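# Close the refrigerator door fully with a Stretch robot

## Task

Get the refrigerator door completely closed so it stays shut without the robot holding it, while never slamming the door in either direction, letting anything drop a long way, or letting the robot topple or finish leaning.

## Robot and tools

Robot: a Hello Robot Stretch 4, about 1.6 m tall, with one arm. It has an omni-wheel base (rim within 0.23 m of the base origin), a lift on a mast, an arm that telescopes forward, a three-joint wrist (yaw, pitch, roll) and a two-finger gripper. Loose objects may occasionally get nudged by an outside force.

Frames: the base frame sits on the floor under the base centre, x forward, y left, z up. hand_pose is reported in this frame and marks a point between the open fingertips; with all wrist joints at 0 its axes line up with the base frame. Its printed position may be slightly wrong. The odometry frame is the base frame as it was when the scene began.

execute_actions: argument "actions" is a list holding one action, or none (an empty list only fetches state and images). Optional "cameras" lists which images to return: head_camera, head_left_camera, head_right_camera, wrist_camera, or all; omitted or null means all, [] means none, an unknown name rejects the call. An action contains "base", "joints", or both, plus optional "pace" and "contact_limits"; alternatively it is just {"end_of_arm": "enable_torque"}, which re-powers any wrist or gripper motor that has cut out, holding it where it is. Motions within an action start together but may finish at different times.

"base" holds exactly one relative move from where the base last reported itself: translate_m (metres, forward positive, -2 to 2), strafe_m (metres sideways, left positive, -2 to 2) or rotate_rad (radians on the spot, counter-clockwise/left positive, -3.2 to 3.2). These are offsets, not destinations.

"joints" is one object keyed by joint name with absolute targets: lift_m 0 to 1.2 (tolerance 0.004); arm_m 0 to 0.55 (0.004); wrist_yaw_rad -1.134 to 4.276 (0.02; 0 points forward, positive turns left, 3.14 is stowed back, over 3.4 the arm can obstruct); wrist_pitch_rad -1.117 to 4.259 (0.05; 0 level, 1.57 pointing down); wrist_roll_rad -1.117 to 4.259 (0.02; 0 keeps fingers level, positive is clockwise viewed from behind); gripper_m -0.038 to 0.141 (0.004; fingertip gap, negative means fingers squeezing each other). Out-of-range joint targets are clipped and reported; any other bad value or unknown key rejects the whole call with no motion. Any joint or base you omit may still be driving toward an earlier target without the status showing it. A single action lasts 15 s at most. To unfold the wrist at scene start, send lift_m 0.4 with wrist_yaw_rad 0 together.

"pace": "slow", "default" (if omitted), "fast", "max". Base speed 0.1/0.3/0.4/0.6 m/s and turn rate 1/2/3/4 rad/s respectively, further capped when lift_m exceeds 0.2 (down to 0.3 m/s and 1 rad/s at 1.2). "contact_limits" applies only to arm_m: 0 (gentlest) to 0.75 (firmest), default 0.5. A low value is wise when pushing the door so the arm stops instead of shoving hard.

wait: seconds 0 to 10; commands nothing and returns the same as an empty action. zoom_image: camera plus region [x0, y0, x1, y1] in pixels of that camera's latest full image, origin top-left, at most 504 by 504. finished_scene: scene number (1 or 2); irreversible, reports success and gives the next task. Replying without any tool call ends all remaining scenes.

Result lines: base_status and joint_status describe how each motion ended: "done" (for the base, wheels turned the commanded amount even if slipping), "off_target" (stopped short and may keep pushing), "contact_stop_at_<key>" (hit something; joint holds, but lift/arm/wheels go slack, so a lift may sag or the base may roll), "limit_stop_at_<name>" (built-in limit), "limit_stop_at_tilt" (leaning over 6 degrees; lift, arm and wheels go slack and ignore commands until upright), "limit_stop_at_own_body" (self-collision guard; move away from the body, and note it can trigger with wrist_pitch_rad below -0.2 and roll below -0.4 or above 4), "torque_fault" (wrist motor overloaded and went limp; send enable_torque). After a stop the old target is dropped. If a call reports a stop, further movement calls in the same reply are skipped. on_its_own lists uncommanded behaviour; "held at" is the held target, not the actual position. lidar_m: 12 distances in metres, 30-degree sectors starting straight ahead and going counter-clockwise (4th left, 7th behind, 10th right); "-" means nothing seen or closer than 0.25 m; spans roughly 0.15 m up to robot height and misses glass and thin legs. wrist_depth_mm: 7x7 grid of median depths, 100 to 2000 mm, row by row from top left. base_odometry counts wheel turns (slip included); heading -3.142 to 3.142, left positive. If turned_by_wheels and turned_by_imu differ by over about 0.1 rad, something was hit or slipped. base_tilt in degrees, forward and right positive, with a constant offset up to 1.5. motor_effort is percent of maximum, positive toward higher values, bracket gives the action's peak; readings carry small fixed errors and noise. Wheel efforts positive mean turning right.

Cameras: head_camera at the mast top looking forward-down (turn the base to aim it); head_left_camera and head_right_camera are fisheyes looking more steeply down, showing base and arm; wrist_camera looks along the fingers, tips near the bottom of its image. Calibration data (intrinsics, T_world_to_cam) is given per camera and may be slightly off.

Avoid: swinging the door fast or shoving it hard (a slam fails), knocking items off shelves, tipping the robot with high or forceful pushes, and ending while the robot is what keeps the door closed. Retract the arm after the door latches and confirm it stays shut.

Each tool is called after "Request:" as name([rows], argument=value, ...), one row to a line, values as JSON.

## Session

Request:
execute_actions(actions=[])

Scene clock: 0.00 s.
base_odometry: x=+0.000 y=+0.000 heading=+0.000 (m, m, rad; odometry frame)
turned_by_wheels: +0.000 (rad since the last result)
turned_by_imu: +0.000 (rad since the last result)
base_tilt: forward=-0.2 right=-1.0 (deg)
lidar_m: 0.97 0.92 0.94 1.03 0.98 1.01 1.08 1.07 2.84 3.74 1.44 1.33
base_status: not commanded
joint_positions: lift_m=+0.221 arm_m=+0.001 wrist_yaw_rad=+3.188 wrist_pitch_rad=+0.020 wrist_roll_rad=+0.011 gripper_m=+0.057
joint_status: not commanded
motor_effort: lift_m=+19 arm_m=-1 wrist_yaw_rad=+0 wrist_pitch_rad=-6 wrist_roll_rad=+1 gripper_m=-3 wheel_0=+0 wheel_1=+0 wheel_2=+0 (%)
hand_pose: x=-0.1204 y=+0.0740 z=+0.3938 quat_wxyz=(-0.023, -0.010, +0.005, +1.000) (m; base frame)
wrist_depth_mm: - 135 1308 1708 1366 1060 891 / - 116 137 1618 1366 1060 891 / - 118 146 1863 1366 1078 904 / - 137 239 1863 1366 1098 904 / 224 - - 1808 1308 1078 904 / 1182 1430 200 1397 198 1060 931 / 559 931 1042 108 991 891 866
pictures: head_camera, head_left_camera, head_right_camera, wrist_camera
camera_calibration (this result's frames):
wrist_camera: T_world_to_cam=[[-0.0040527, 0.999511, -0.031017, -0.0633171], [0.0635239, -0.0306973, -0.997508, 0.449972], [-0.997972, -0.00601292, -0.0633684, 0.131182], [0, 0, 0, 1]] pos_world=[0.102075, 0.0778878, 0.455199]
Images, in order (width x height): head_camera 420x560, head_left_camera 420x672, head_right_camera 420x672, wrist_camera 616x392.

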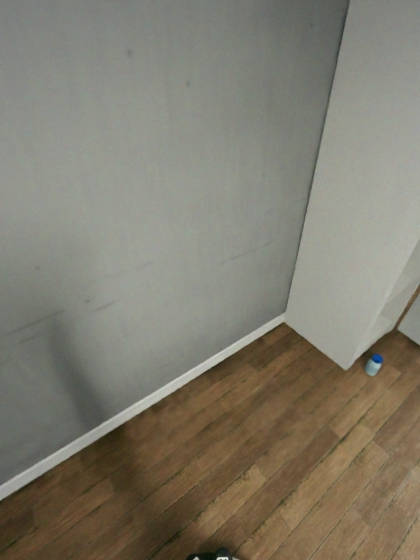

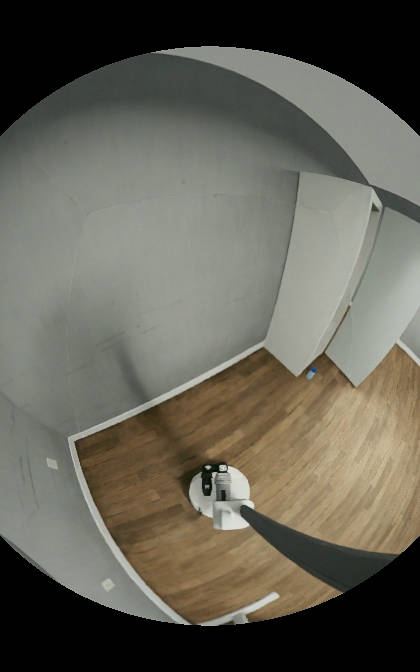

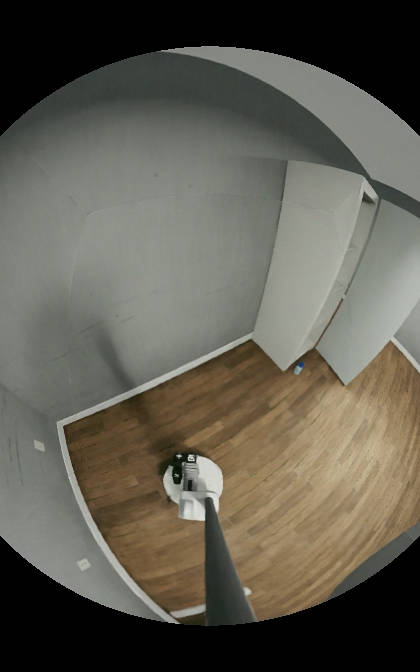

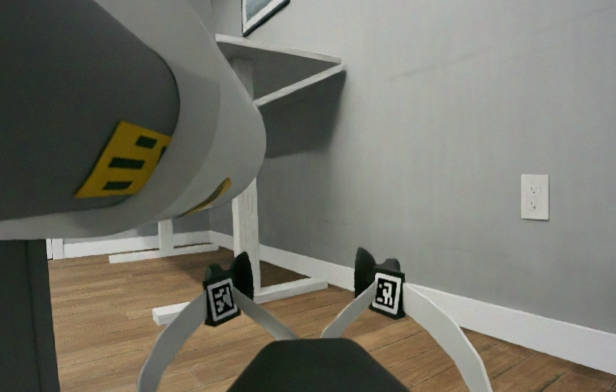

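Request:
execute_actions([
  {"base":{"rotate_rad":-0.71},"joints":{"lift_m":0.4,"wrist_yaw_rad":0,"wrist_pitch_rad":0.9,"wrist_roll_rad":0,"gripper_m":0.12}},
], cameras=[])

Request:
execute_actions([
  {"base":{"translate_m":0.65},"joints":{"lift_m":0.13,"arm_m":0.2}},
], cameras=["head_camera","wrist_camera"])

Scene clock: 9.43 s.
base_odometry: x=+0.000 y=+0.000 heading=-0.710 (m, m, rad; odometry frame)
turned_by_wheels: -0.710 (rad since the last result)
turned_by_imu: -0.694 (rad since the last result)
base_tilt: forward=+0.0 right=-1.0 (deg)
lidar_m: 1.34 1.03 0.93 0.93 1.10 0.99 1.01 1.17 1.05 2.73 3.20 1.77
base_status: done
joint_positions: lift_m=+0.400 arm_m=+0.001 wrist_yaw_rad=+0.001 wrist_pitch_rad=+0.901 wrist_roll_rad=+0.000 gripper_m=+0.120
joint_status: all done
motor_effort: lift_m=+23(26) arm_m=-1(1) wrist_yaw_rad=-2(7) wrist_pitch_rad=-3(6) wrist_roll_rad=+1(3) gripper_m=+1(2) wheel_0=+0(4) wheel_1=+0(6) wheel_2=+0(7) (%)
hand_pose: x=+0.3508 y=-0.0873 z=+0.3516 quat_wxyz=(+0.900, +0.000, +0.436, +0.000) (m; base frame)
wrist_depth_mm: 1042 1078 1078 1078 1078 1098 1118 / 917 917 917 917 917 931 946 / 798 809 798 798 809 809 831 / 707 715 707 715 723 723 723 / 634 640 640 647 647 647 647 / 574 569 559 585 564 574 591 / 525 530 539 108 544 535 539
pictures: none
No camera images: the call's "cameras" was empty. Leave "cameras" out to get every camera's image.

Scene clock: 13.07 s.
base_odometry: x=+0.493 y=-0.424 heading=-0.710 (m, m, rad; odometry frame)
turned_by_wheels: +0.000 (rad since the last result)
turned_by_imu: +0.002 (rad since the last result)
base_tilt: forward=-0.1 right=-1.0 (deg)
lidar_m: 0.66 0.78 0.75 0.73 0.88 1.60 1.62 1.50 1.77 2.94 3.51 1.18
base_status: done
joint_positions: lift_m=+0.130 arm_m=+0.199 wrist_yaw_rad=+0.000 wrist_pitch_rad=+0.901 wrist_roll_rad=+0.000 gripper_m=+0.120
joint_status: all done
motor_effort: lift_m=+15(23) arm_m=+6(9) wrist_yaw_rad=+0(2) wrist_pitch_rad=-3(4) wrist_roll_rad=+1(1) gripper_m=-2(3) wheel_0=+1(8) wheel_1=+1(6) wheel_2=+0(9) (%)
hand_pose: x=+0.5488 y=-0.0874 z=+0.0823 quat_wxyz=(+0.900, +0.000, +0.436, +0.000) (m; base frame)
wrist_depth_mm: 287 279 397 366 564 564 574 / 336 314 449 410 484 488 492 / 397 375 407 421 418 424 427 / 368 370 373 373 375 375 377 / 330 330 334 338 336 338 336 / 300 296 294 306 294 300 304 / 276 276 282 108 285 278 283
pictures: head_camera, wrist_camera
camera_calibration (this result's frames):
wrist_camera: T_world_to_cam=[[-0.0422936, -0.99892, 0.0192199, -0.0667229], [-0.809445, 0.022982, -0.586746, 0.541725], [0.585671, -0.0403731, -0.809543, -0.0323609], [0, 0, 0, 1]] pos_world=[0.454627, -0.0804072, 0.292939]
Images, in order (width x height): head_camera 420x560, wrist_camera 616x392.

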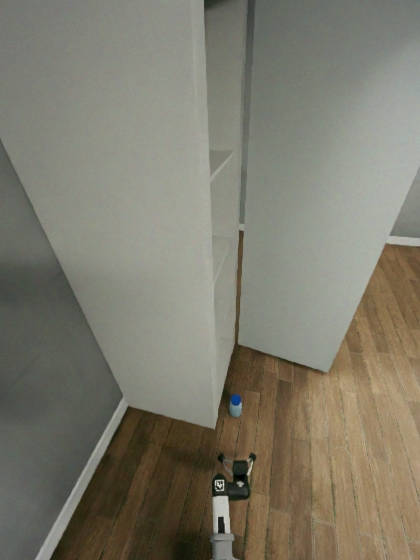

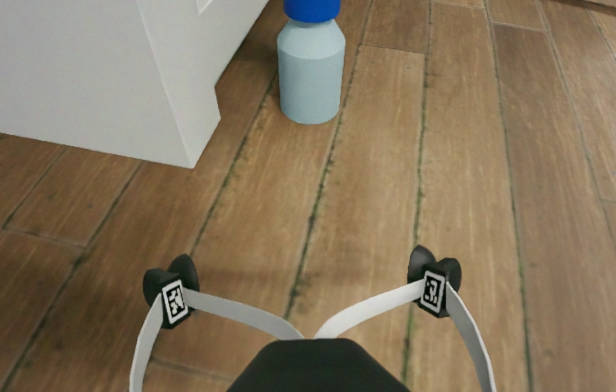

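Request:
execute_actions([
  {"joints":{"arm_m":0.33,"gripper_m":0.095},"pace":"slow"},
], cameras=["wrist_camera"])

Scene clock: 20.23 s.
base_odometry: x=+0.493 y=-0.424 heading=-0.710 (m, m, rad; odometry frame)
turned_by_wheels: +0.000 (rad since the last result)
turned_by_imu: +0.002 (rad since the last result)
base_tilt: forward=+0.0 right=-1.0 (deg)
lidar_m: 0.69 0.76 0.73 0.74 0.88 1.58 1.61 1.48 1.79 2.95 3.45 1.17
base_status: not commanded
joint_positions: lift_m=+0.130 arm_m=+0.329 wrist_yaw_rad=+0.000 wrist_pitch_rad=+0.901 wrist_roll_rad=+0.000 gripper_m=+0.095
joint_status: all done
motor_effort: lift_m=+15(15) arm_m=+6(5) wrist_yaw_rad=+0(0) wrist_pitch_rad=-4(3) wrist_roll_rad=+2(2) gripper_m=-1(2) wheel_0=+1(1) wheel_1=+1(1) wheel_2=+0(1) (%)
hand_pose: x=+0.6788 y=-0.0874 z=+0.0823 quat_wxyz=(+0.900, +0.000, +0.436, +0.000) (m; base frame)
wrist_depth_mm: 149 197 332 544 564 564 574 / 159 206 325 262 477 484 492 / 180 217 399 289 421 421 424 / 229 232 364 340 375 375 377 / 315 279 334 336 336 336 336 / 300 301 216 306 294 304 304 / 276 274 282 108 285 278 285
pictures: wrist_camera
camera_calibration (this result's frames):
wrist_camera: T_world_to_cam=[[-0.0422937, -0.99892, 0.0192199, -0.0612261], [-0.809445, 0.0229821, -0.586746, 0.646923], [0.585671, -0.0403731, -0.809543, -0.108477], [0, 0, 0, 1]] pos_world=[0.584591, -0.0804072, 0.292939]
Images, in order (width x height): wrist_camera 616x392.

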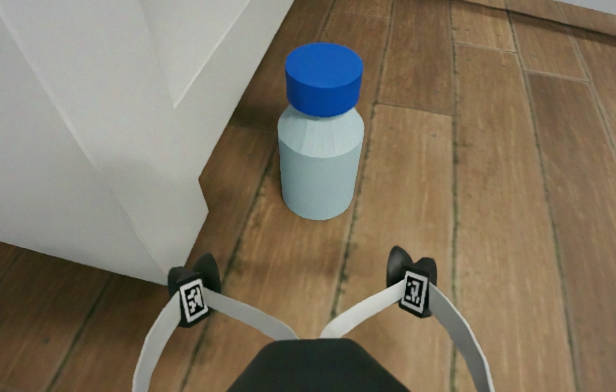

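Request:
execute_actions([
  {"base":{"strafe_m":-0.012},"pace":"slow"},
], cameras=[])

Request:
execute_actions([
  {"joints":{"arm_m":0.44},"pace":"slow","contact_limits":{"arm_m":0.2}},
], cameras=["wrist_camera"])

Scene clock: 24.50 s.
base_odometry: x=+0.485 y=-0.433 heading=-0.710 (m, m, rad; odometry frame)
turned_by_wheels: +0.000 (rad since the last result)
turned_by_imu: +0.001 (rad since the last result)
base_tilt: forward=-0.1 right=-1.0 (deg)
lidar_m: 0.68 0.75 0.75 0.76 0.92 1.62 1.62 1.46 1.80 2.93 3.44 1.17
base_status: done
joint_positions: lift_m=+0.130 arm_m=+0.329 wrist_yaw_rad=+0.000 wrist_pitch_rad=+0.901 wrist_roll_rad=+0.000 gripper_m=+0.095
joint_status: not commanded
motor_effort: lift_m=+15(15) arm_m=+6(7) wrist_yaw_rad=+0(0) wrist_pitch_rad=-3(4) wrist_roll_rad=+1(1) gripper_m=+2(0) wheel_0=+2(7) wheel_1=-3(3) wheel_2=+0(1) (%)
hand_pose: x=+0.6788 y=-0.0874 z=+0.0823 quat_wxyz=(+0.900, +0.000, +0.436, +0.000) (m; base frame)
wrist_depth_mm: 162 298 338 564 569 564 574 / 167 224 353 258 484 484 496 / 183 236 404 289 421 424 424 / 223 248 370 342 375 375 377 / 309 281 334 336 336 336 338 / 301 301 217 303 294 304 306 / 276 274 282 109 283 279 282
pictures: none
No camera images: the call's "cameras" was empty. Leave "cameras" out to get every camera's image.

Scene clock: 26.87 s.
base_odometry: x=+0.485 y=-0.433 heading=-0.710 (m, m, rad; odometry frame)
turned_by_wheels: +0.000 (rad since the last result)
turned_by_imu: +0.001 (rad since the last result)
base_tilt: forward=-0.1 right=-1.0 (deg)
lidar_m: 0.68 0.79 0.76 0.75 0.91 1.61 1.64 1.47 1.80 2.93 3.50 1.16
base_status: not commanded
joint_positions: lift_m=+0.130 arm_m=+0.439 wrist_yaw_rad=+0.000 wrist_pitch_rad=+0.901 wrist_roll_rad=+0.000 gripper_m=+0.095
joint_status: all done
motor_effort: lift_m=+15(15) arm_m=+7(6) wrist_yaw_rad=+0(1) wrist_pitch_rad=-4(3) wrist_roll_rad=+1(1) gripper_m=-1(1) wheel_0=+2(3) wheel_1=-2(2) wheel_2=+0(0) (%)
contact_limits: arm_m 0.2
hand_pose: x=+0.7888 y=-0.0874 z=+0.0823 quat_wxyz=(+0.900, +0.000, +0.436, +0.000) (m; base frame)
wrist_depth_mm: 315 315 320 530 564 554 539 / 273 273 290 480 480 488 488 / 236 237 301 418 421 421 427 / 140 216 355 192 366 375 377 / 145 205 329 212 330 334 338 / 152 202 216 233 236 304 304 / 158 207 281 108 285 278 282
pictures: wrist_camera
camera_calibration (this result's frames):
wrist_camera: T_world_to_cam=[[-0.0422936, -0.99892, 0.01922, -0.0565739], [-0.809445, 0.0229819, -0.586746, 0.735963], [0.585671, -0.0403731, -0.809543, -0.172901], [0, 0, 0, 1]] pos_world=[0.694592, -0.0804072, 0.292939]
Images, in order (width x height): wrist_camera 616x392.

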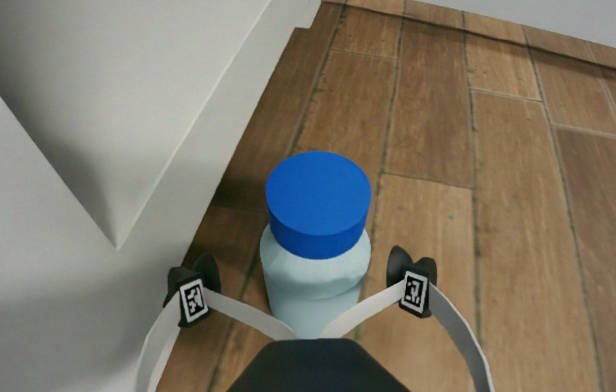

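Request:
execute_actions([
  {"joints":{"gripper_m":0.0}},
], cameras=[])

Request:
execute_actions([
  {"joints":{"lift_m":0.16},"pace":"slow"},
], cameras=["wrist_camera"])

Request:
execute_actions([
  {"base":{"translate_m":-0.2},"joints":{"arm_m":0.12}},
], cameras=["wrist_camera","head_camera"])

Scene clock: 32.50 s.
base_odometry: x=+0.485 y=-0.433 heading=-0.710 (m, m, rad; odometry frame)
turned_by_wheels: +0.000 (rad since the last result)
turned_by_imu: +0.001 (rad since the last result)
base_tilt: forward=+0.0 right=-1.0 (deg)
lidar_m: 0.67 0.77 0.73 0.73 0.90 1.62 1.64 1.49 1.82 2.92 3.46 1.14
base_status: not commanded
joint_positions: lift_m=+0.130 arm_m=+0.439 wrist_yaw_rad=+0.000 wrist_pitch_rad=+0.904 wrist_roll_rad=+0.000 gripper_m=+0.001
joint_status: all done
motor_effort: lift_m=+16(16) arm_m=+6(7) wrist_yaw_rad=+0(1) wrist_pitch_rad=-12(12) wrist_roll_rad=+1(1) gripper_m=-22(20) wheel_0=+2(2) wheel_1=-3(3) wheel_2=+0(0) (%)
hand_pose: x=+0.7881 y=-0.0874 z=+0.0818 quat_wxyz=(+0.900, +0.000, +0.437, +0.000) (m; base frame)
wrist_depth_mm: 310 310 315 535 559 544 535 / 268 268 285 473 477 480 484 / 232 235 297 413 418 418 421 / 140 213 298 178 370 373 373 / 145 205 325 199 334 334 332 / 153 187 186 224 190 298 303 / 158 201 276 109 277 274 281
pictures: none
No camera images: the call's "cameras" was empty. Leave "cameras" out to get every camera's image.

Scene clock: 33.57 s.
base_odometry: x=+0.485 y=-0.433 heading=-0.710 (m, m, rad; odometry frame)
turned_by_wheels: +0.000 (rad since the last result)
turned_by_imu: +0.000 (rad since the last result)
base_tilt: forward=-0.1 right=-0.9 (deg)
lidar_m: 0.68 0.76 0.73 0.75 0.90 1.59 1.63 1.45 1.81 2.90 3.46 1.17
base_status: not commanded
joint_positions: lift_m=+0.159 arm_m=+0.439 wrist_yaw_rad=+0.000 wrist_pitch_rad=+0.904 wrist_roll_rad=+0.000 gripper_m=+0.001
joint_status: all done
motor_effort: lift_m=+25(26) arm_m=+6(6) wrist_yaw_rad=+0(0) wrist_pitch_rad=-12(12) wrist_roll_rad=+1(2) gripper_m=-23(23) wheel_0=+2(2) wheel_1=-2(2) wheel_2=+0(0) (%)
hand_pose: x=+0.7881 y=-0.0874 z=+0.1109 quat_wxyz=(+0.899, +0.000, +0.437, +0.000) (m; base frame)
wrist_depth_mm: 364 364 368 569 597 549 480 / 317 315 324 508 521 525 535 / 272 274 297 459 455 462 466 / 140 246 298 178 407 407 410 / 145 223 290 199 366 366 368 / 153 189 187 224 189 327 334 / 158 200 303 109 304 304 306
pictures: wrist_camera
camera_calibration (this result's frames):
wrist_camera: T_world_to_cam=[[-0.0421941, -0.998922, 0.0193458, -0.0572368], [-0.811183, 0.0229473, -0.584342, 0.753333], [0.583268, -0.0403488, -0.811277, -0.147255], [0, 0, 0, 1]] pos_world=[0.694565, -0.0804036, 0.321847]
Images, in order (width x height): wrist_camera 616x392.

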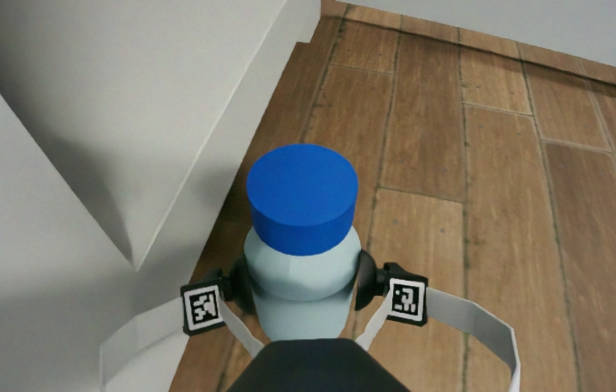

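Scene clock: 35.63 s.
base_odometry: x=+0.334 y=-0.302 heading=-0.710 (m, m, rad; odometry frame)
turned_by_wheels: +0.000 (rad since the last result)
turned_by_imu: +0.000 (rad since the last result)
base_tilt: forward=-0.1 right=-1.0 (deg)
lidar_m: 0.87 0.94 0.81 0.79 0.95 1.42 1.43 1.29 1.39 2.88 3.39 1.35
base_status: done
joint_positions: lift_m=+0.160 arm_m=+0.121 wrist_yaw_rad=+0.000 wrist_pitch_rad=+0.905 wrist_roll_rad=+0.000 gripper_m=+0.001
joint_status: all done
motor_effort: lift_m=+25(25) arm_m=-6(8) wrist_yaw_rad=+0(2) wrist_pitch_rad=-14(14) wrist_roll_rad=+2(2) gripper_m=-23(23) wheel_0=-1(3) wheel_1=-1(6) wheel_2=-2(8) (%)
hand_pose: x=+0.4702 y=-0.0875 z=+0.1109 quat_wxyz=(+0.899, +0.000, +0.437, +0.000) (m; base frame)
wrist_depth_mm: 597 580 585 609 615 615 609 / 521 521 521 525 521 530 535 / 452 455 455 459 459 462 466 / 404 404 404 179 407 413 410 / 362 364 357 199 368 366 368 / 329 329 187 224 190 329 334 / 303 296 304 109 306 304 307
pictures: head_camera, wrist_camera
camera_calibration (this result's frames):
wrist_camera: T_world_to_cam=[[-0.0424944, -0.998909, 0.0193691, -0.070565], [-0.811498, 0.0231999, -0.583895, 0.495527], [0.582809, -0.0405302, -0.811598, 0.0383453], [0, 0, 0, 1]] pos_world=[0.376772, -0.08043, 0.321824]
Images, in order (width x height): head_camera 420x560, wrist_camera 616x392.

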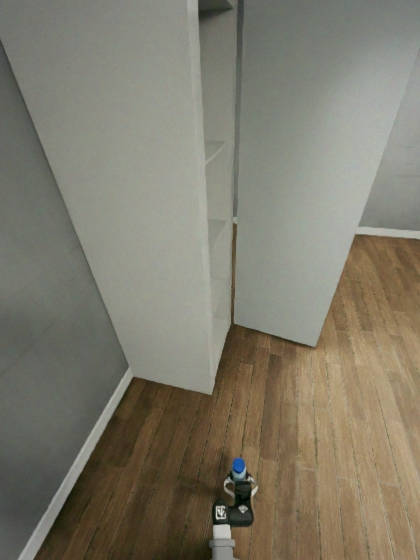

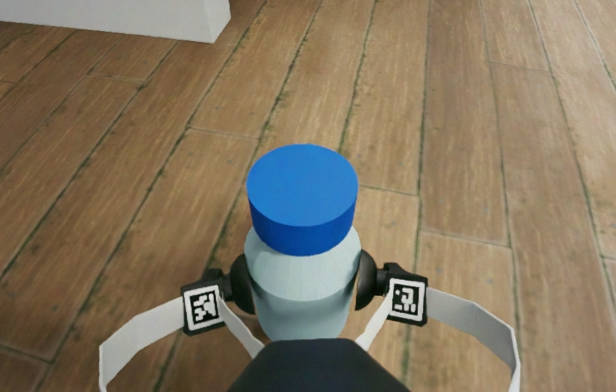

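Request:
execute_actions([
  {"base":{"rotate_rad":0.6},"pace":"slow"},
], cameras=[])

Request:
execute_actions([
  {"joints":{"lift_m":0.131},"pace":"slow"},
], cameras=[])

Request:
execute_actions([
  {"joints":{"gripper_m":0.11}},
], cameras=[])

Request:
execute_actions([
  {"base":{"translate_m":-0.15},"joints":{"arm_m":0}},
], cameras=["wrist_camera"])

Request:
execute_actions([
  {"base":{"rotate_rad":-0.9},"joints":{"lift_m":0.5,"wrist_pitch_rad":0,"gripper_m":0}},
])

Scene clock: 44.20 s.
base_odometry: x=+0.334 y=-0.302 heading=-0.111 (m, m, rad; odometry frame)
turned_by_wheels: +0.600 (rad since the last result)
turned_by_imu: +0.589 (rad since the last result)
base_tilt: forward=+0.0 right=-1.0 (deg)
lidar_m: 0.89 0.79 0.80 0.99 1.43 1.43 1.54 1.59 2.89 3.58 1.36 0.89
base_status: done
joint_positions: lift_m=+0.160 arm_m=+0.121 wrist_yaw_rad=+0.000 wrist_pitch_rad=+0.905 wrist_roll_rad=+0.000 gripper_m=+0.001
joint_status: not commanded
motor_effort: lift_m=+25(25) arm_m=-6(6) wrist_yaw_rad=-1(1) wrist_pitch_rad=-13(14) wrist_roll_rad=+1(1) gripper_m=-22(19) wheel_0=-2(7) wheel_1=-2(5) wheel_2=-1(4) (%)
hand_pose: x=+0.4702 y=-0.0874 z=+0.1109 quat_wxyz=(+0.899, +0.000, +0.437, +0.000) (m; base frame)
wrist_depth_mm: 508 574 609 603 615 569 492 / 517 517 521 525 525 535 517 / 452 452 455 455 459 462 466 / 404 404 404 179 410 410 413 / 362 364 359 200 368 370 368 / 327 330 186 224 202 327 336 / 303 297 304 108 304 304 307
pictures: none
No camera images: the call's "cameras" was empty. Leave "cameras" out to get every camera's image.

Scene clock: 45.23 s.
base_odometry: x=+0.334 y=-0.302 heading=-0.111 (m, m, rad; odometry frame)
turned_by_wheels: +0.000 (rad since the last result)
turned_by_imu: +0.000 (rad since the last result)
base_tilt: forward=-0.1 right=-1.0 (deg)
lidar_m: 0.90 0.80 0.82 1.00 1.43 1.46 1.54 1.60 2.89 3.59 1.35 0.87
base_status: not commanded
joint_positions: lift_m=+0.131 arm_m=+0.121 wrist_yaw_rad=+0.000 wrist_pitch_rad=+0.905 wrist_roll_rad=+0.000 gripper_m=+0.001
joint_status: all done
motor_effort: lift_m=+16(23) arm_m=-6(6) wrist_yaw_rad=-1(1) wrist_pitch_rad=-13(13) wrist_roll_rad=+2(2) gripper_m=-23(21) wheel_0=-2(2) wheel_1=-2(2) wheel_2=-1(1) (%)
hand_pose: x=+0.4703 y=-0.0874 z=+0.0826 quat_wxyz=(+0.899, +0.000, +0.437, +0.000) (m; base frame)
wrist_depth_mm: 512 544 559 559 559 549 492 / 477 477 473 477 480 484 492 / 415 415 415 418 418 424 424 / 366 368 368 178 373 375 375 / 330 332 327 200 336 336 338 / 300 301 186 225 190 300 304 / 276 271 278 109 278 278 283
pictures: none
No camera images: the call's "cameras" was empty. Leave "cameras" out to get every camera's image.

Scene clock: 47.17 s.
base_odometry: x=+0.334 y=-0.302 heading=-0.111 (m, m, rad; odometry frame)
turned_by_wheels: +0.000 (rad since the last result)
turned_by_imu: +0.001 (rad since the last result)
base_tilt: forward=-0.1 right=-1.0 (deg)
lidar_m: 0.87 0.81 0.79 1.02 1.41 1.42 1.56 1.58 2.91 3.56 1.35 0.87
base_status: not commanded
joint_positions: lift_m=+0.131 arm_m=+0.121 wrist_yaw_rad=+0.000 wrist_pitch_rad=+0.902 wrist_roll_rad=+0.000 gripper_m=+0.110
joint_status: all done
motor_effort: lift_m=+16(16) arm_m=-6(6) wrist_yaw_rad=+0(1) wrist_pitch_rad=-5(13) wrist_roll_rad=+2(1) gripper_m=+1(21) wheel_0=-2(2) wheel_1=-2(2) wheel_2=-1(1) (%)
hand_pose: x=+0.4709 y=-0.0874 z=+0.0831 quat_wxyz=(+0.900, +0.000, +0.436, +0.000) (m; base frame)
wrist_depth_mm: 508 549 559 564 564 544 492 / 480 480 480 484 480 492 492 / 418 421 421 421 424 427 427 / 368 375 373 195 379 377 379 / 332 336 334 204 338 338 338 / 301 298 240 233 296 301 307 / 276 277 283 108 286 281 285
pictures: none
No camera images: the call's "cameras" was empty. Leave "cameras" out to get every camera's image.

Scene clock: 49.00 s.
base_odometry: x=+0.184 y=-0.286 heading=-0.111 (m, m, rad; odometry frame)
turned_by_wheels: +0.000 (rad since the last result)
turned_by_imu: +0.000 (rad since the last result)
base_tilt: forward=-0.1 right=-0.9 (deg)
lidar_m: 0.61 0.91 0.91 1.16 1.31 1.35 1.18 1.35 2.80 3.42 1.44 1.03
base_status: done
joint_positions: lift_m=+0.131 arm_m=+0.002 wrist_yaw_rad=+0.000 wrist_pitch_rad=+0.901 wrist_roll_rad=+0.000 gripper_m=+0.110
joint_status: all done
motor_effort: lift_m=+16(16) arm_m=-7(9) wrist_yaw_rad=-1(0) wrist_pitch_rad=-2(6) wrist_roll_rad=+1(1) gripper_m=+1(0) wheel_0=-2(8) wheel_1=+0(6) wheel_2=-1(8) (%)
hand_pose: x=+0.3520 y=-0.0874 z=+0.0833 quat_wxyz=(+0.900, +0.000, +0.435, +0.000) (m; base frame)
wrist_depth_mm: 564 559 569 389 574 569 580 / 484 488 480 452 488 496 500 / 421 421 421 421 424 430 433 / 370 375 373 377 377 379 382 / 334 336 336 340 338 340 343 / 303 298 296 307 297 303 307 / 278 278 285 108 287 282 287
pictures: wrist_camera
camera_calibration (this result's frames):
wrist_camera: T_world_to_cam=[[-0.0422008, -0.998925, 0.0192019, -0.0750797], [-0.809203, 0.0229006, -0.587082, 0.38293], [0.586011, -0.0403136, -0.8093, 0.0835838], [0, 0, 0, 1]] pos_world=[0.257719, -0.0803987, 0.293897]
Images, in order (width x height): wrist_camera 616x392.

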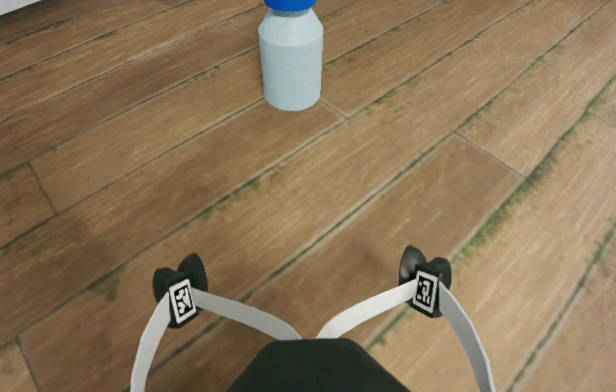

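Scene clock: 51.50 s.
base_odometry: x=+0.184 y=-0.286 heading=-1.011 (m, m, rad; odometry frame)
turned_by_wheels: -0.900 (rad since the last result)
turned_by_imu: -0.881 (rad since the last result)
base_tilt: forward=-0.1 right=-0.9 (deg)
lidar_m: 1.44 0.60 0.66 0.91 0.97 1.30 1.33 1.38 1.16 1.99 2.86 3.55
base_status: done
joint_positions: lift_m=+0.500 arm_m=+0.002 wrist_yaw_rad=+0.000 wrist_pitch_rad=+0.003 wrist_roll_rad=+0.000 gripper_m=+0.000
joint_status: all done
motor_effort: lift_m=+23(23) arm_m=-6(7) wrist_yaw_rad=-1(1) wrist_pitch_rad=-7(13) wrist_roll_rad=+1(1) gripper_m=-9(4) wheel_0=+0(3) wheel_1=+1(6) wheel_2=+0(6) (%)
hand_pose: x=+0.4613 y=-0.0874 z=+0.6771 quat_wxyz=(+1.000, +0.000, +0.001, +0.000) (m; base frame)
wrist_depth_mm: 1229 1255 1255 1229 - - - / 1205 1205 1255 1229 - - - / 831 1229 1281 1229 - - - / 991 1229 1281 1255 - - - / 768 1229 1281 1281 - - - / 778 1255 1255 197 188 - - / 759 1229 1281 109 1576 1537 1537
pictures: head_camera, head_left_camera, head_right_camera, wrist_camera
camera_calibration (this result's frames):
wrist_camera: T_world_to_cam=[[-0.0412791, -0.998923, -0.0211748, -0.0549465], [-0.0448303, 0.0230232, -0.998729, 0.746109], [0.998141, -0.0402773, -0.0457324, -0.207027], [0, 0, 0, 1]] pos_world=[0.237822, -0.0804037, 0.734529]
Images, in order (width x height): head_camera 420x560, head_left_camera 420x672, head_right_camera 420x672, wrist_camera 616x392.

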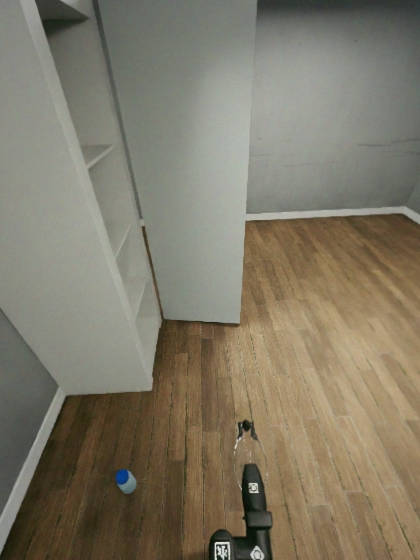

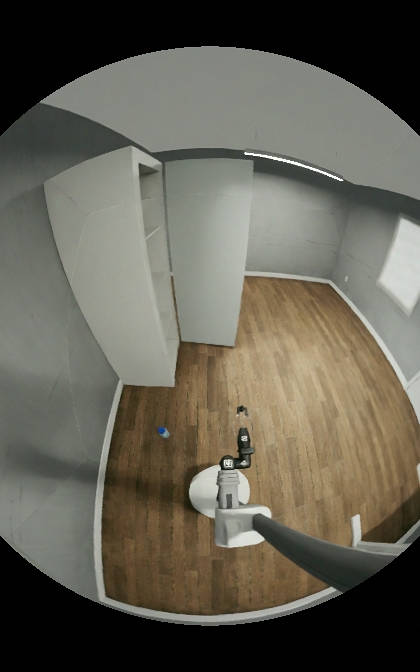

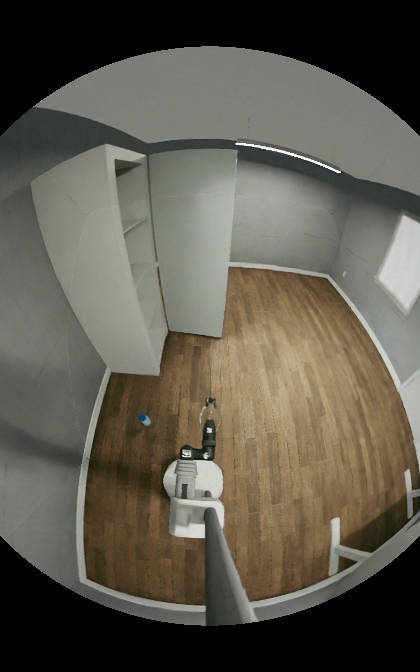

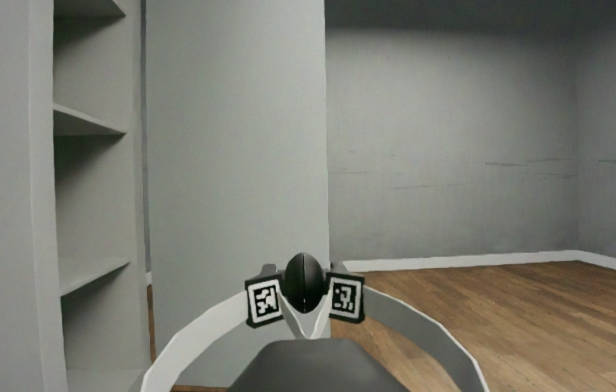

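Request:
execute_actions([
  {"base":{"strafe_m":-0.55}},
], cameras=[])

Request:
execute_actions([
  {"base":{"translate_m":2.0}},
], cameras=["head_left_camera"])

Scene clock: 59.57 s.
base_odometry: x=-0.281 y=-0.578 heading=-1.011 (m, m, rad; odometry frame)
turned_by_wheels: +0.000 (rad since the last result)
turned_by_imu: +0.001 (rad since the last result)
base_tilt: forward=-0.2 right=-1.0 (deg)
lidar_m: 1.47 1.34 1.05 1.47 1.54 1.38 1.32 0.73 0.80 1.93 2.32 3.14
base_status: done
joint_positions: lift_m=+0.500 arm_m=+0.002 wrist_yaw_rad=+0.000 wrist_pitch_rad=+0.003 wrist_roll_rad=+0.000 gripper_m=+0.000
joint_status: not commanded
motor_effort: lift_m=+22(24) arm_m=-6(6) wrist_yaw_rad=-1(1) wrist_pitch_rad=-7(7) wrist_roll_rad=+2(1) gripper_m=-3(3) wheel_0=+0(8) wheel_1=+0(8) wheel_2=+0(1) (%)
hand_pose: x=+0.4613 y=-0.0874 z=+0.6772 quat_wxyz=(+1.000, +0.000, +0.001, +0.000) (m; base frame)
wrist_depth_mm: 1229 1229 - - - - - / 1229 1229 - - - - - / 1229 1229 - - - - - / 1229 1255 - - - - - / 1281 1229 - - - - - / 1255 1229 1983 197 187 - - / 1255 1255 1576 109 1537 1464 1499
pictures: none
No camera images: the call's "cameras" was empty. Leave "cameras" out to get every camera's image.

Scene clock: 67.73 s.
base_odometry: x=+0.781 y=-2.272 heading=-1.010 (m, m, rad; odometry frame)
turned_by_wheels: +0.000 (rad since the last result)
turned_by_imu: +0.006 (rad since the last result)
base_tilt: forward=+0.1 right=-1.0 (deg)
lidar_m: 1.37 1.42 1.60 1.50 0.64 0.53 3.38 2.78 2.25 2.15 2.03 1.44
base_status: done
joint_positions: lift_m=+0.500 arm_m=+0.002 wrist_yaw_rad=+0.000 wrist_pitch_rad=+0.003 wrist_roll_rad=+0.000 gripper_m=+0.000
joint_status: not commanded
motor_effort: lift_m=+22(23) arm_m=-6(6) wrist_yaw_rad=+0(1) wrist_pitch_rad=-7(7) wrist_roll_rad=+2(2) gripper_m=-1(2) wheel_0=+1(7) wheel_1=+1(6) wheel_2=+1(8) (%)
hand_pose: x=+0.4613 y=-0.0874 z=+0.6772 quat_wxyz=(+1.000, +0.000, +0.001, +0.000) (m; base frame)
wrist_depth_mm: 1160 1160 1182 1205 1205 1255 1281 / 1160 1182 1182 1182 1205 1229 1255 / 1160 1182 1182 1205 1229 1255 1281 / 1160 1160 1205 1205 1229 1255 1255 / 1160 1160 1205 1205 1229 1255 1281 / 1160 1182 1205 196 188 1255 1281 / 1160 1205 1205 108 1229 1255 1281
pictures: head_left_camera
Images, in order (width x height): head_left_camera 420x672.

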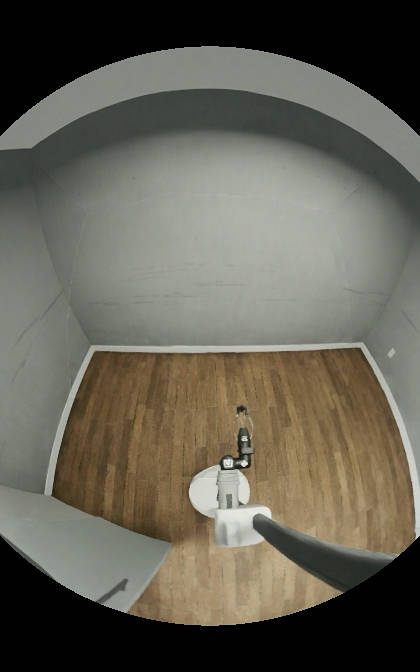

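Request:
execute_actions([
  {"base":{"translate_m":0.5}},
], cameras=[])

Request:
execute_actions([
  {"base":{"rotate_rad":3.2}},
], cameras=[])

Request:
execute_actions([
  {"base":{"strafe_m":-0.5}},
])

Scene clock: 75.20 s.
base_odometry: x=+1.047 y=-2.696 heading=-1.010 (m, m, rad; odometry frame)
turned_by_wheels: +0.000 (rad since the last result)
turned_by_imu: +0.003 (rad since the last result)
base_tilt: forward=+0.0 right=-1.0 (deg)
lidar_m: 0.88 0.92 1.28 1.51 1.27 0.98 3.92 3.15 2.26 2.19 1.28 0.93
base_status: done
joint_positions: lift_m=+0.500 arm_m=+0.002 wrist_yaw_rad=+0.000 wrist_pitch_rad=+0.003 wrist_roll_rad=+0.000 gripper_m=+0.000
joint_status: not commanded
motor_effort: lift_m=+22(23) arm_m=-6(6) wrist_yaw_rad=-1(0) wrist_pitch_rad=-7(7) wrist_roll_rad=+1(2) gripper_m=-3(3) wheel_0=+2(2) wheel_1=+0(4) wheel_2=+0(9) (%)
hand_pose: x=+0.4613 y=-0.0874 z=+0.6772 quat_wxyz=(+1.000, +0.000, +0.001, +0.000) (m; base frame)
wrist_depth_mm: 661 676 691 699 707 715 732 / 668 676 683 691 707 723 732 / 676 676 691 699 707 732 732 / 668 676 691 699 715 723 741 / 661 683 699 707 715 741 741 / 676 691 691 197 188 732 741 / 676 691 699 109 723 732 750
pictures: none
No camera images: the call's "cameras" was empty. Leave "cameras" out to get every camera's image.

Scene clock: 78.10 s.
base_odometry: x=+1.047 y=-2.696 heading=+2.190 (m, m, rad; odometry frame)
turned_by_wheels: +3.200 (rad since the last result)
turned_by_imu: +3.138 (rad since the last result)
base_tilt: forward=-0.1 right=-0.9 (deg)
lidar_m: 3.09 3.00 2.25 2.17 1.27 0.91 0.87 0.94 1.32 1.52 1.19 0.94
base_status: done
joint_positions: lift_m=+0.500 arm_m=+0.002 wrist_yaw_rad=+0.000 wrist_pitch_rad=+0.003 wrist_roll_rad=+0.000 gripper_m=+0.000
joint_status: not commanded
motor_effort: lift_m=+22(22) arm_m=-6(7) wrist_yaw_rad=+0(1) wrist_pitch_rad=-7(7) wrist_roll_rad=+2(2) gripper_m=-2(3) wheel_0=-1(6) wheel_1=+0(6) wheel_2=+0(7) (%)
hand_pose: x=+0.4613 y=-0.0874 z=+0.6772 quat_wxyz=(+1.000, +0.000, +0.001, +0.000) (m; base frame)
wrist_depth_mm: - - - - - 723 699 / - - - - - 723 707 / - - - - - 723 715 / - - - - - 741 715 / - - - - - 732 723 / - - 1921 197 188 741 723 / 1576 1576 1576 109 1537 732 715
pictures: none
No camera images: the call's "cameras" was empty. Leave "cameras" out to get every camera's image.

Scene clock: 81.10 s.
base_odometry: x=+1.455 y=-2.406 heading=+2.190 (m, m, rad; odometry frame)
turned_by_wheels: +0.000 (rad since the last result)
turned_by_imu: +0.001 (rad since the last result)
base_tilt: forward=-0.1 right=-1.0 (deg)
lidar_m: 0.86 3.19 2.73 2.67 1.28 0.94 0.91 0.95 1.03 1.00 1.07 0.89
base_status: done
joint_positions: lift_m=+0.500 arm_m=+0.002 wrist_yaw_rad=+0.000 wrist_pitch_rad=+0.003 wrist_roll_rad=+0.000 gripper_m=+0.000
joint_status: not commanded
motor_effort: lift_m=+22(22) arm_m=-6(6) wrist_yaw_rad=-1(0) wrist_pitch_rad=-7(7) wrist_roll_rad=+2(2) gripper_m=-2(5) wheel_0=-1(10) wheel_1=+0(9) wheel_2=+0(3) (%)
hand_pose: x=+0.4613 y=-0.0874 z=+0.6772 quat_wxyz=(+1.000, +0.000, +0.001, +0.000) (m; base frame)
wrist_depth_mm: - - 699 683 661 640 668 / - - 699 683 661 640 668 / - - 699 683 668 647 661 / - - 715 683 661 654 676 / - - 707 691 668 647 676 / - - 707 197 188 654 676 / 1618 1537 707 108 668 647 676
pictures: head_camera, head_left_camera, head_right_camera, wrist_camera
camera_calibration (this result's frames):
wrist_camera: T_world_to_cam=[[-0.0412974, -0.998922, -0.0211804, -0.054938], [-0.044731, 0.0230257, -0.998734, 0.746186], [0.998145, -0.0402977, -0.0456337, -0.207082], [0, 0, 0, 1]] pos_world=[0.237807, -0.0804051, 0.734627]
Images, in order (width x height): head_camera 420x560, head_left_camera 420x672, head_right_camera 420x672, wrist_camera 616x392.

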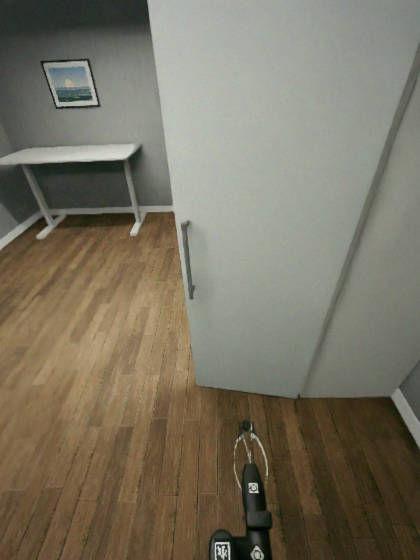

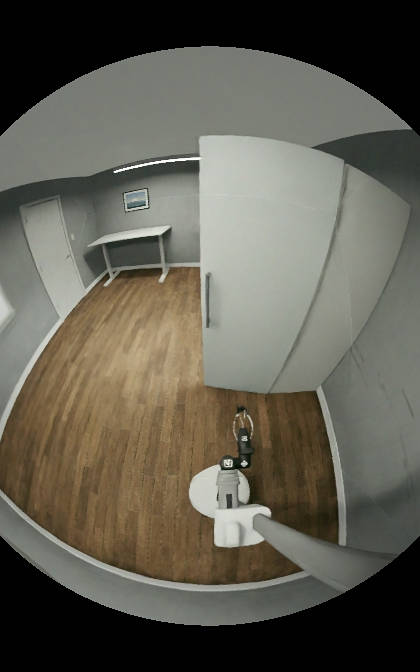

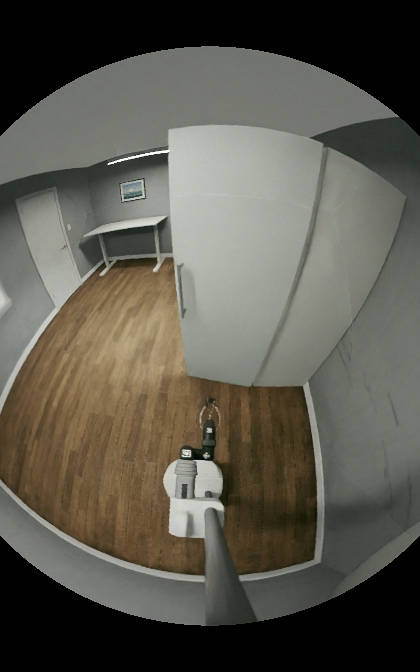

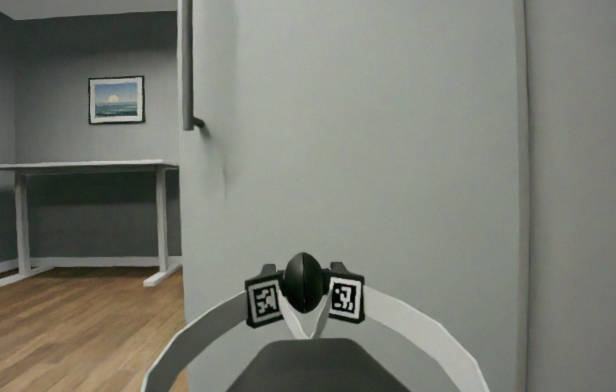

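Request:
execute_actions([
  {"base":{"translate_m":0.38}},
], cameras=[])

Request:
execute_actions([
  {"joints":{"arm_m":0.4},"pace":"slow","contact_limits":{"arm_m":0.3}},
])

Scene clock: 86.70 s.
base_odometry: x=+1.234 y=-2.096 heading=+2.190 (m, m, rad; odometry frame)
turned_by_wheels: +0.000 (rad since the last result)
turned_by_imu: +0.003 (rad since the last result)
base_tilt: forward=-0.1 right=-1.1 (deg)
lidar_m: 0.49 2.83 2.76 2.66 1.81 1.33 1.29 1.35 1.06 1.01 0.64 0.51
base_status: done
joint_positions: lift_m=+0.500 arm_m=+0.002 wrist_yaw_rad=+0.000 wrist_pitch_rad=+0.003 wrist_roll_rad=+0.000 gripper_m=+0.000
joint_status: not commanded
motor_effort: lift_m=+22(22) arm_m=-6(6) wrist_yaw_rad=-1(1) wrist_pitch_rad=-7(8) wrist_roll_rad=+2(2) gripper_m=-4(3) wheel_0=+1(8) wheel_1=+1(5) wheel_2=+0(11) (%)
hand_pose: x=+0.4613 y=-0.0874 z=+0.6772 quat_wxyz=(+1.000, +0.000, +0.001, +0.000) (m; base frame)
wrist_depth_mm: 312 325 314 303 296 285 279 / - 325 312 303 294 286 279 / - 327 315 307 298 289 279 / - 329 317 307 297 289 281 / - 330 319 307 300 291 283 / - 332 317 198 188 290 285 / 1576 332 322 109 300 289 285
pictures: none
No camera images: the call's "cameras" was empty. Leave "cameras" out to get every camera's image.

Scene clock: 91.97 s.
base_odometry: x=+1.234 y=-2.096 heading=+2.190 (m, m, rad; odometry frame)
turned_by_wheels: +0.000 (rad since the last result)
turned_by_imu: +0.002 (rad since the last result)
base_tilt: forward=-0.1 right=-1.0 (deg)
lidar_m: 3.26 2.81 2.76 2.67 1.80 1.35 1.28 1.36 1.04 1.02 0.67 0.64
base_status: not commanded
joint_positions: lift_m=+0.500 arm_m=+0.399 wrist_yaw_rad=+0.000 wrist_pitch_rad=+0.002 wrist_roll_rad=+0.000 gripper_m=+0.000
joint_status: all done
motor_effort: lift_m=+22(23) arm_m=+6(10) wrist_yaw_rad=+0(17) wrist_pitch_rad=-5(7) wrist_roll_rad=+2(1) gripper_m=-3(3) wheel_0=+2(2) wheel_1=+2(2) wheel_2=-1(6) (%)
contact_limits: arm_m 0.3
hand_pose: x=+0.8582 y=-0.0875 z=+0.6774 quat_wxyz=(+1.000, +0.000, +0.001, +0.000) (m; base frame)
wrist_depth_mm: - - - - - 1983 469 / - - - - - - 492 / - - - - - - 1430 / - - - - - - 1430 / - - - - - - 1464 / - - 1983 196 187 1983 1499 / 1576 1576 1576 109 1537 1499 1430
pictures: head_camera, head_left_camera, head_right_camera, wrist_camera
camera_calibration (this result's frames):
wrist_camera: T_world_to_cam=[[-0.0415517, -0.998911, -0.0212101, -0.0383785], [-0.0440086, 0.0230376, -0.998765, 0.763553], [0.998167, -0.040567, -0.044918, -0.603828], [0, 0, 0, 1]] pos_world=[0.63473, -0.0804227, 0.734674]
Images, in order (width x height): head_camera 420x560, head_left_camera 420x672, head_right_camera 420x672, wrist_camera 616x392.

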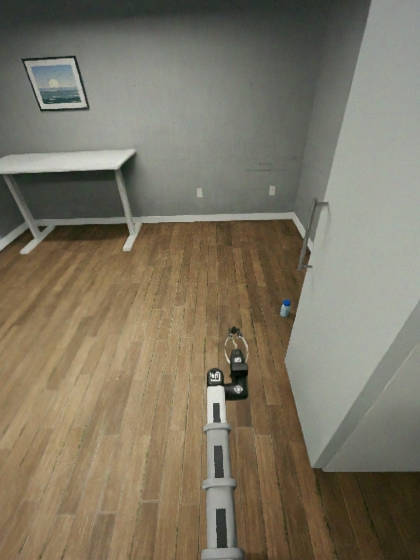

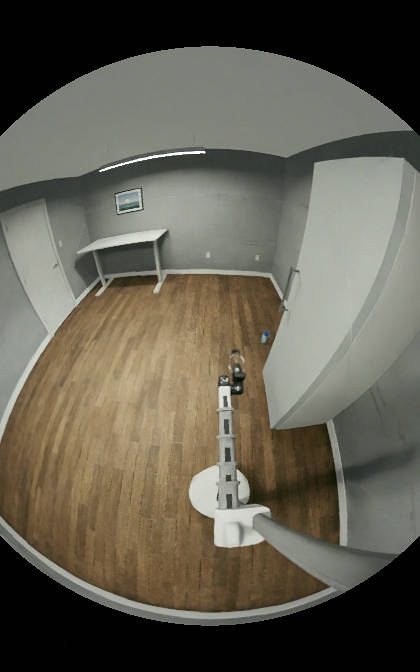

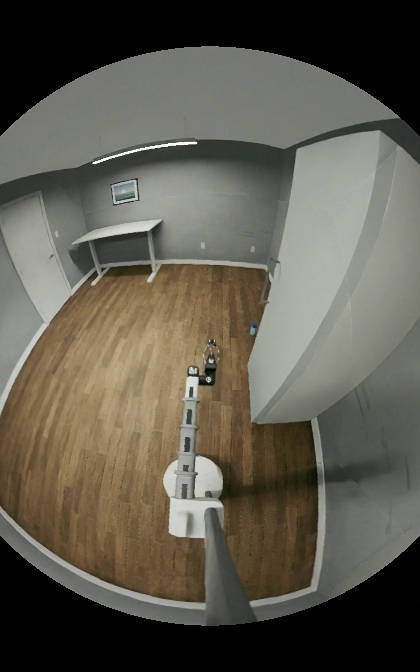

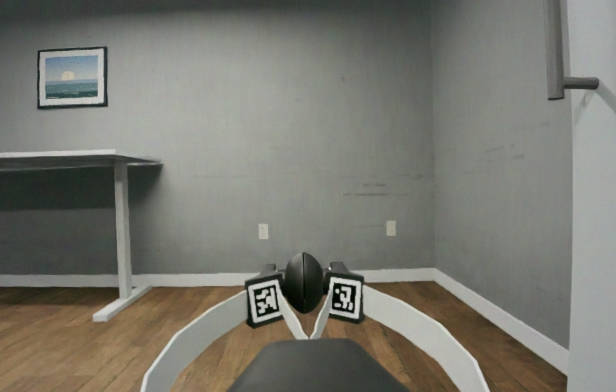

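Request:
execute_actions([
  {"base":{"strafe_m":0.3},"joints":{"arm_m":0}},
], cameras=[])

Request:
execute_actions([
  {"base":{"translate_m":0.95}},
], cameras=[])

Request:
execute_actions([
  {"base":{"rotate_rad":-1.62}},
])

Scene clock: 100.40 s.
base_odometry: x=+0.990 y=-2.270 heading=+2.190 (m, m, rad; odometry frame)
turned_by_wheels: +0.000 (rad since the last result)
turned_by_imu: +0.002 (rad since the last result)
base_tilt: forward=-0.1 right=-1.0 (deg)
lidar_m: 2.73 2.80 2.46 2.37 1.79 1.32 1.28 1.35 1.37 1.32 0.88 1.03
base_status: done
joint_positions: lift_m=+0.500 arm_m=+0.002 wrist_yaw_rad=+0.000 wrist_pitch_rad=+0.002 wrist_roll_rad=+0.000 gripper_m=+0.000
joint_status: all done
motor_effort: lift_m=+22(22) arm_m=-6(8) wrist_yaw_rad=+0(1) wrist_pitch_rad=-7(6) wrist_roll_rad=+2(1) gripper_m=-3(5) wheel_0=+1(9) wheel_1=+0(9) wheel_2=-1(1) (%)
hand_pose: x=+0.4612 y=-0.0874 z=+0.6773 quat_wxyz=(+1.000, +0.000, +0.001, +0.000) (m; base frame)
wrist_depth_mm: - - - - - - 1808 / - - - - - - 1863 / - - - - - - 1863 / - - - - - - 1863 / - - - - - - 1863 / - - 1921 197 188 - 1863 / 1618 1576 1537 108 1576 1397 1397
pictures: none
No camera images: the call's "cameras" was empty. Leave "cameras" out to get every camera's image.

Scene clock: 105.03 s.
base_odometry: x=+0.439 y=-1.496 heading=+2.190 (m, m, rad; odometry frame)
turned_by_wheels: +0.000 (rad since the last result)
turned_by_imu: +0.003 (rad since the last result)
base_tilt: forward=-0.1 right=-1.0 (deg)
lidar_m: 2.17 1.81 2.39 2.33 2.45 2.33 2.21 1.86 0.76 0.70 1.05 2.03
base_status: done
joint_positions: lift_m=+0.500 arm_m=+0.002 wrist_yaw_rad=+0.000 wrist_pitch_rad=+0.002 wrist_roll_rad=+0.000 gripper_m=+0.000
joint_status: not commanded
motor_effort: lift_m=+23(22) arm_m=-6(6) wrist_yaw_rad=+0(0) wrist_pitch_rad=-7(6) wrist_roll_rad=+1(2) gripper_m=-5(2) wheel_0=+0(7) wheel_1=+0(6) wheel_2=+0(10) (%)
hand_pose: x=+0.4612 y=-0.0874 z=+0.6773 quat_wxyz=(+1.000, +0.000, +0.001, +0.000) (m; base frame)
wrist_depth_mm: - - - - - - 1863 / - - - - - - 1863 / - - - - - - 1863 / - - - - - - 1921 / - - - - - - 1921 / - - 1983 197 188 - 1863 / 1661 1618 1576 109 1576 1499 1537
pictures: none
No camera images: the call's "cameras" was empty. Leave "cameras" out to get every camera's image.

Scene clock: 107.13 s.
base_odometry: x=+0.439 y=-1.496 heading=+0.570 (m, m, rad; odometry frame)
turned_by_wheels: -1.620 (rad since the last result)
turned_by_imu: -1.588 (rad since the last result)
base_tilt: forward=-0.1 right=-1.0 (deg)
lidar_m: 0.69 1.05 1.94 2.50 1.81 2.43 2.33 2.43 2.31 2.22 1.94 0.76
base_status: done
joint_positions: lift_m=+0.500 arm_m=+0.002 wrist_yaw_rad=+0.000 wrist_pitch_rad=+0.002 wrist_roll_rad=+0.000 gripper_m=+0.000
joint_status: not commanded
motor_effort: lift_m=+22(22) arm_m=-6(6) wrist_yaw_rad=+0(1) wrist_pitch_rad=-7(7) wrist_roll_rad=+1(2) gripper_m=+0(2) wheel_0=+1(6) wheel_1=+0(8) wheel_2=-1(7) (%)
hand_pose: x=+0.4613 y=-0.0874 z=+0.6773 quat_wxyz=(+1.000, +0.000, +0.001, +0.000) (m; base frame)
wrist_depth_mm: 1118 521 525 535 539 549 1229 / 1138 521 525 535 544 554 1205 / 1118 521 530 535 549 549 1229 / 1118 525 535 544 549 554 1229 / 1138 530 535 535 549 554 1229 / 1138 530 530 196 187 564 1229 / 1138 535 539 108 559 564 1255
pictures: head_camera, head_left_camera, head_right_camera, wrist_camera
camera_calibration (this result's frames):
wrist_camera: T_world_to_cam=[[-0.0413806, -0.998919, -0.0211881, -0.0549183], [-0.0445217, 0.0230287, -0.998743, 0.746162], [0.998151, -0.0403852, -0.0454265, -0.207221], [0, 0, 0, 1]] pos_world=[0.237785, -0.0804108, 0.734647]
Images, in order (width x height): head_camera 420x560, head_left_camera 420x672, head_right_camera 420x672, wrist_camera 616x392.

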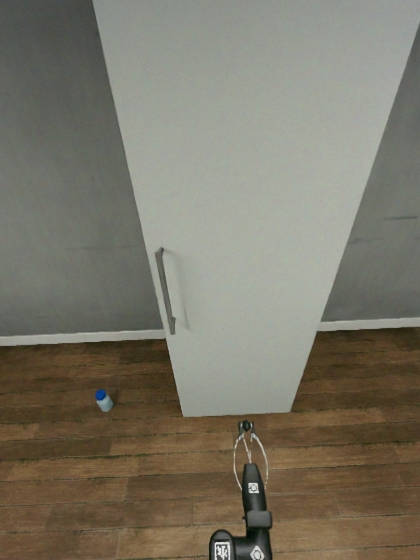

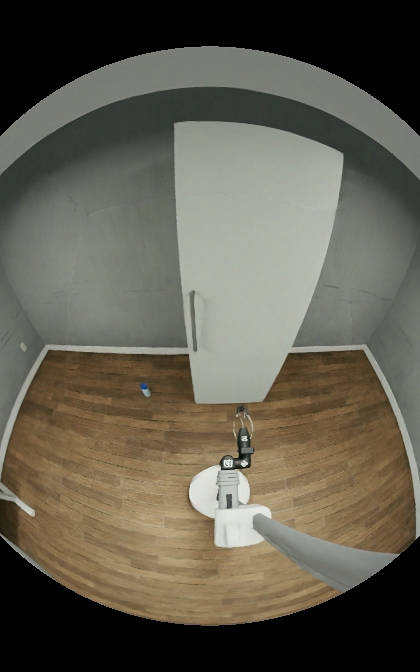

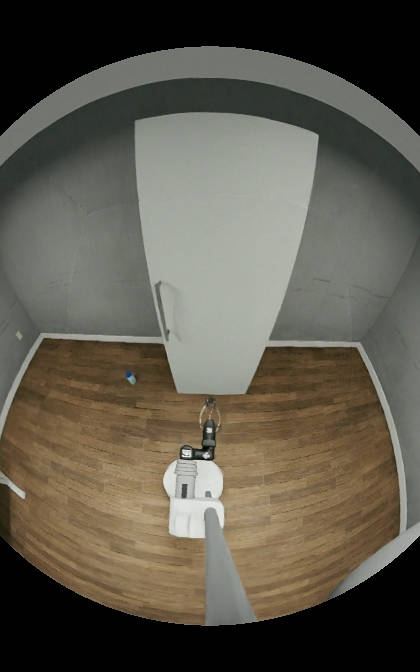

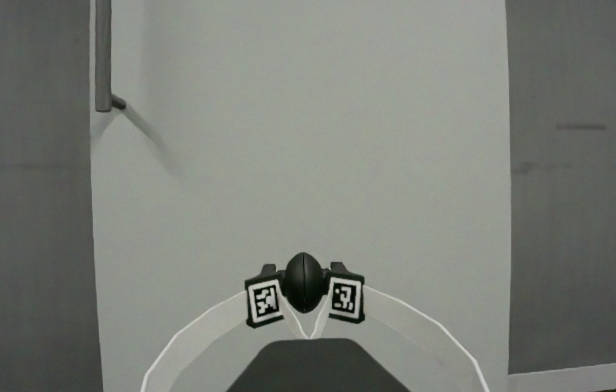

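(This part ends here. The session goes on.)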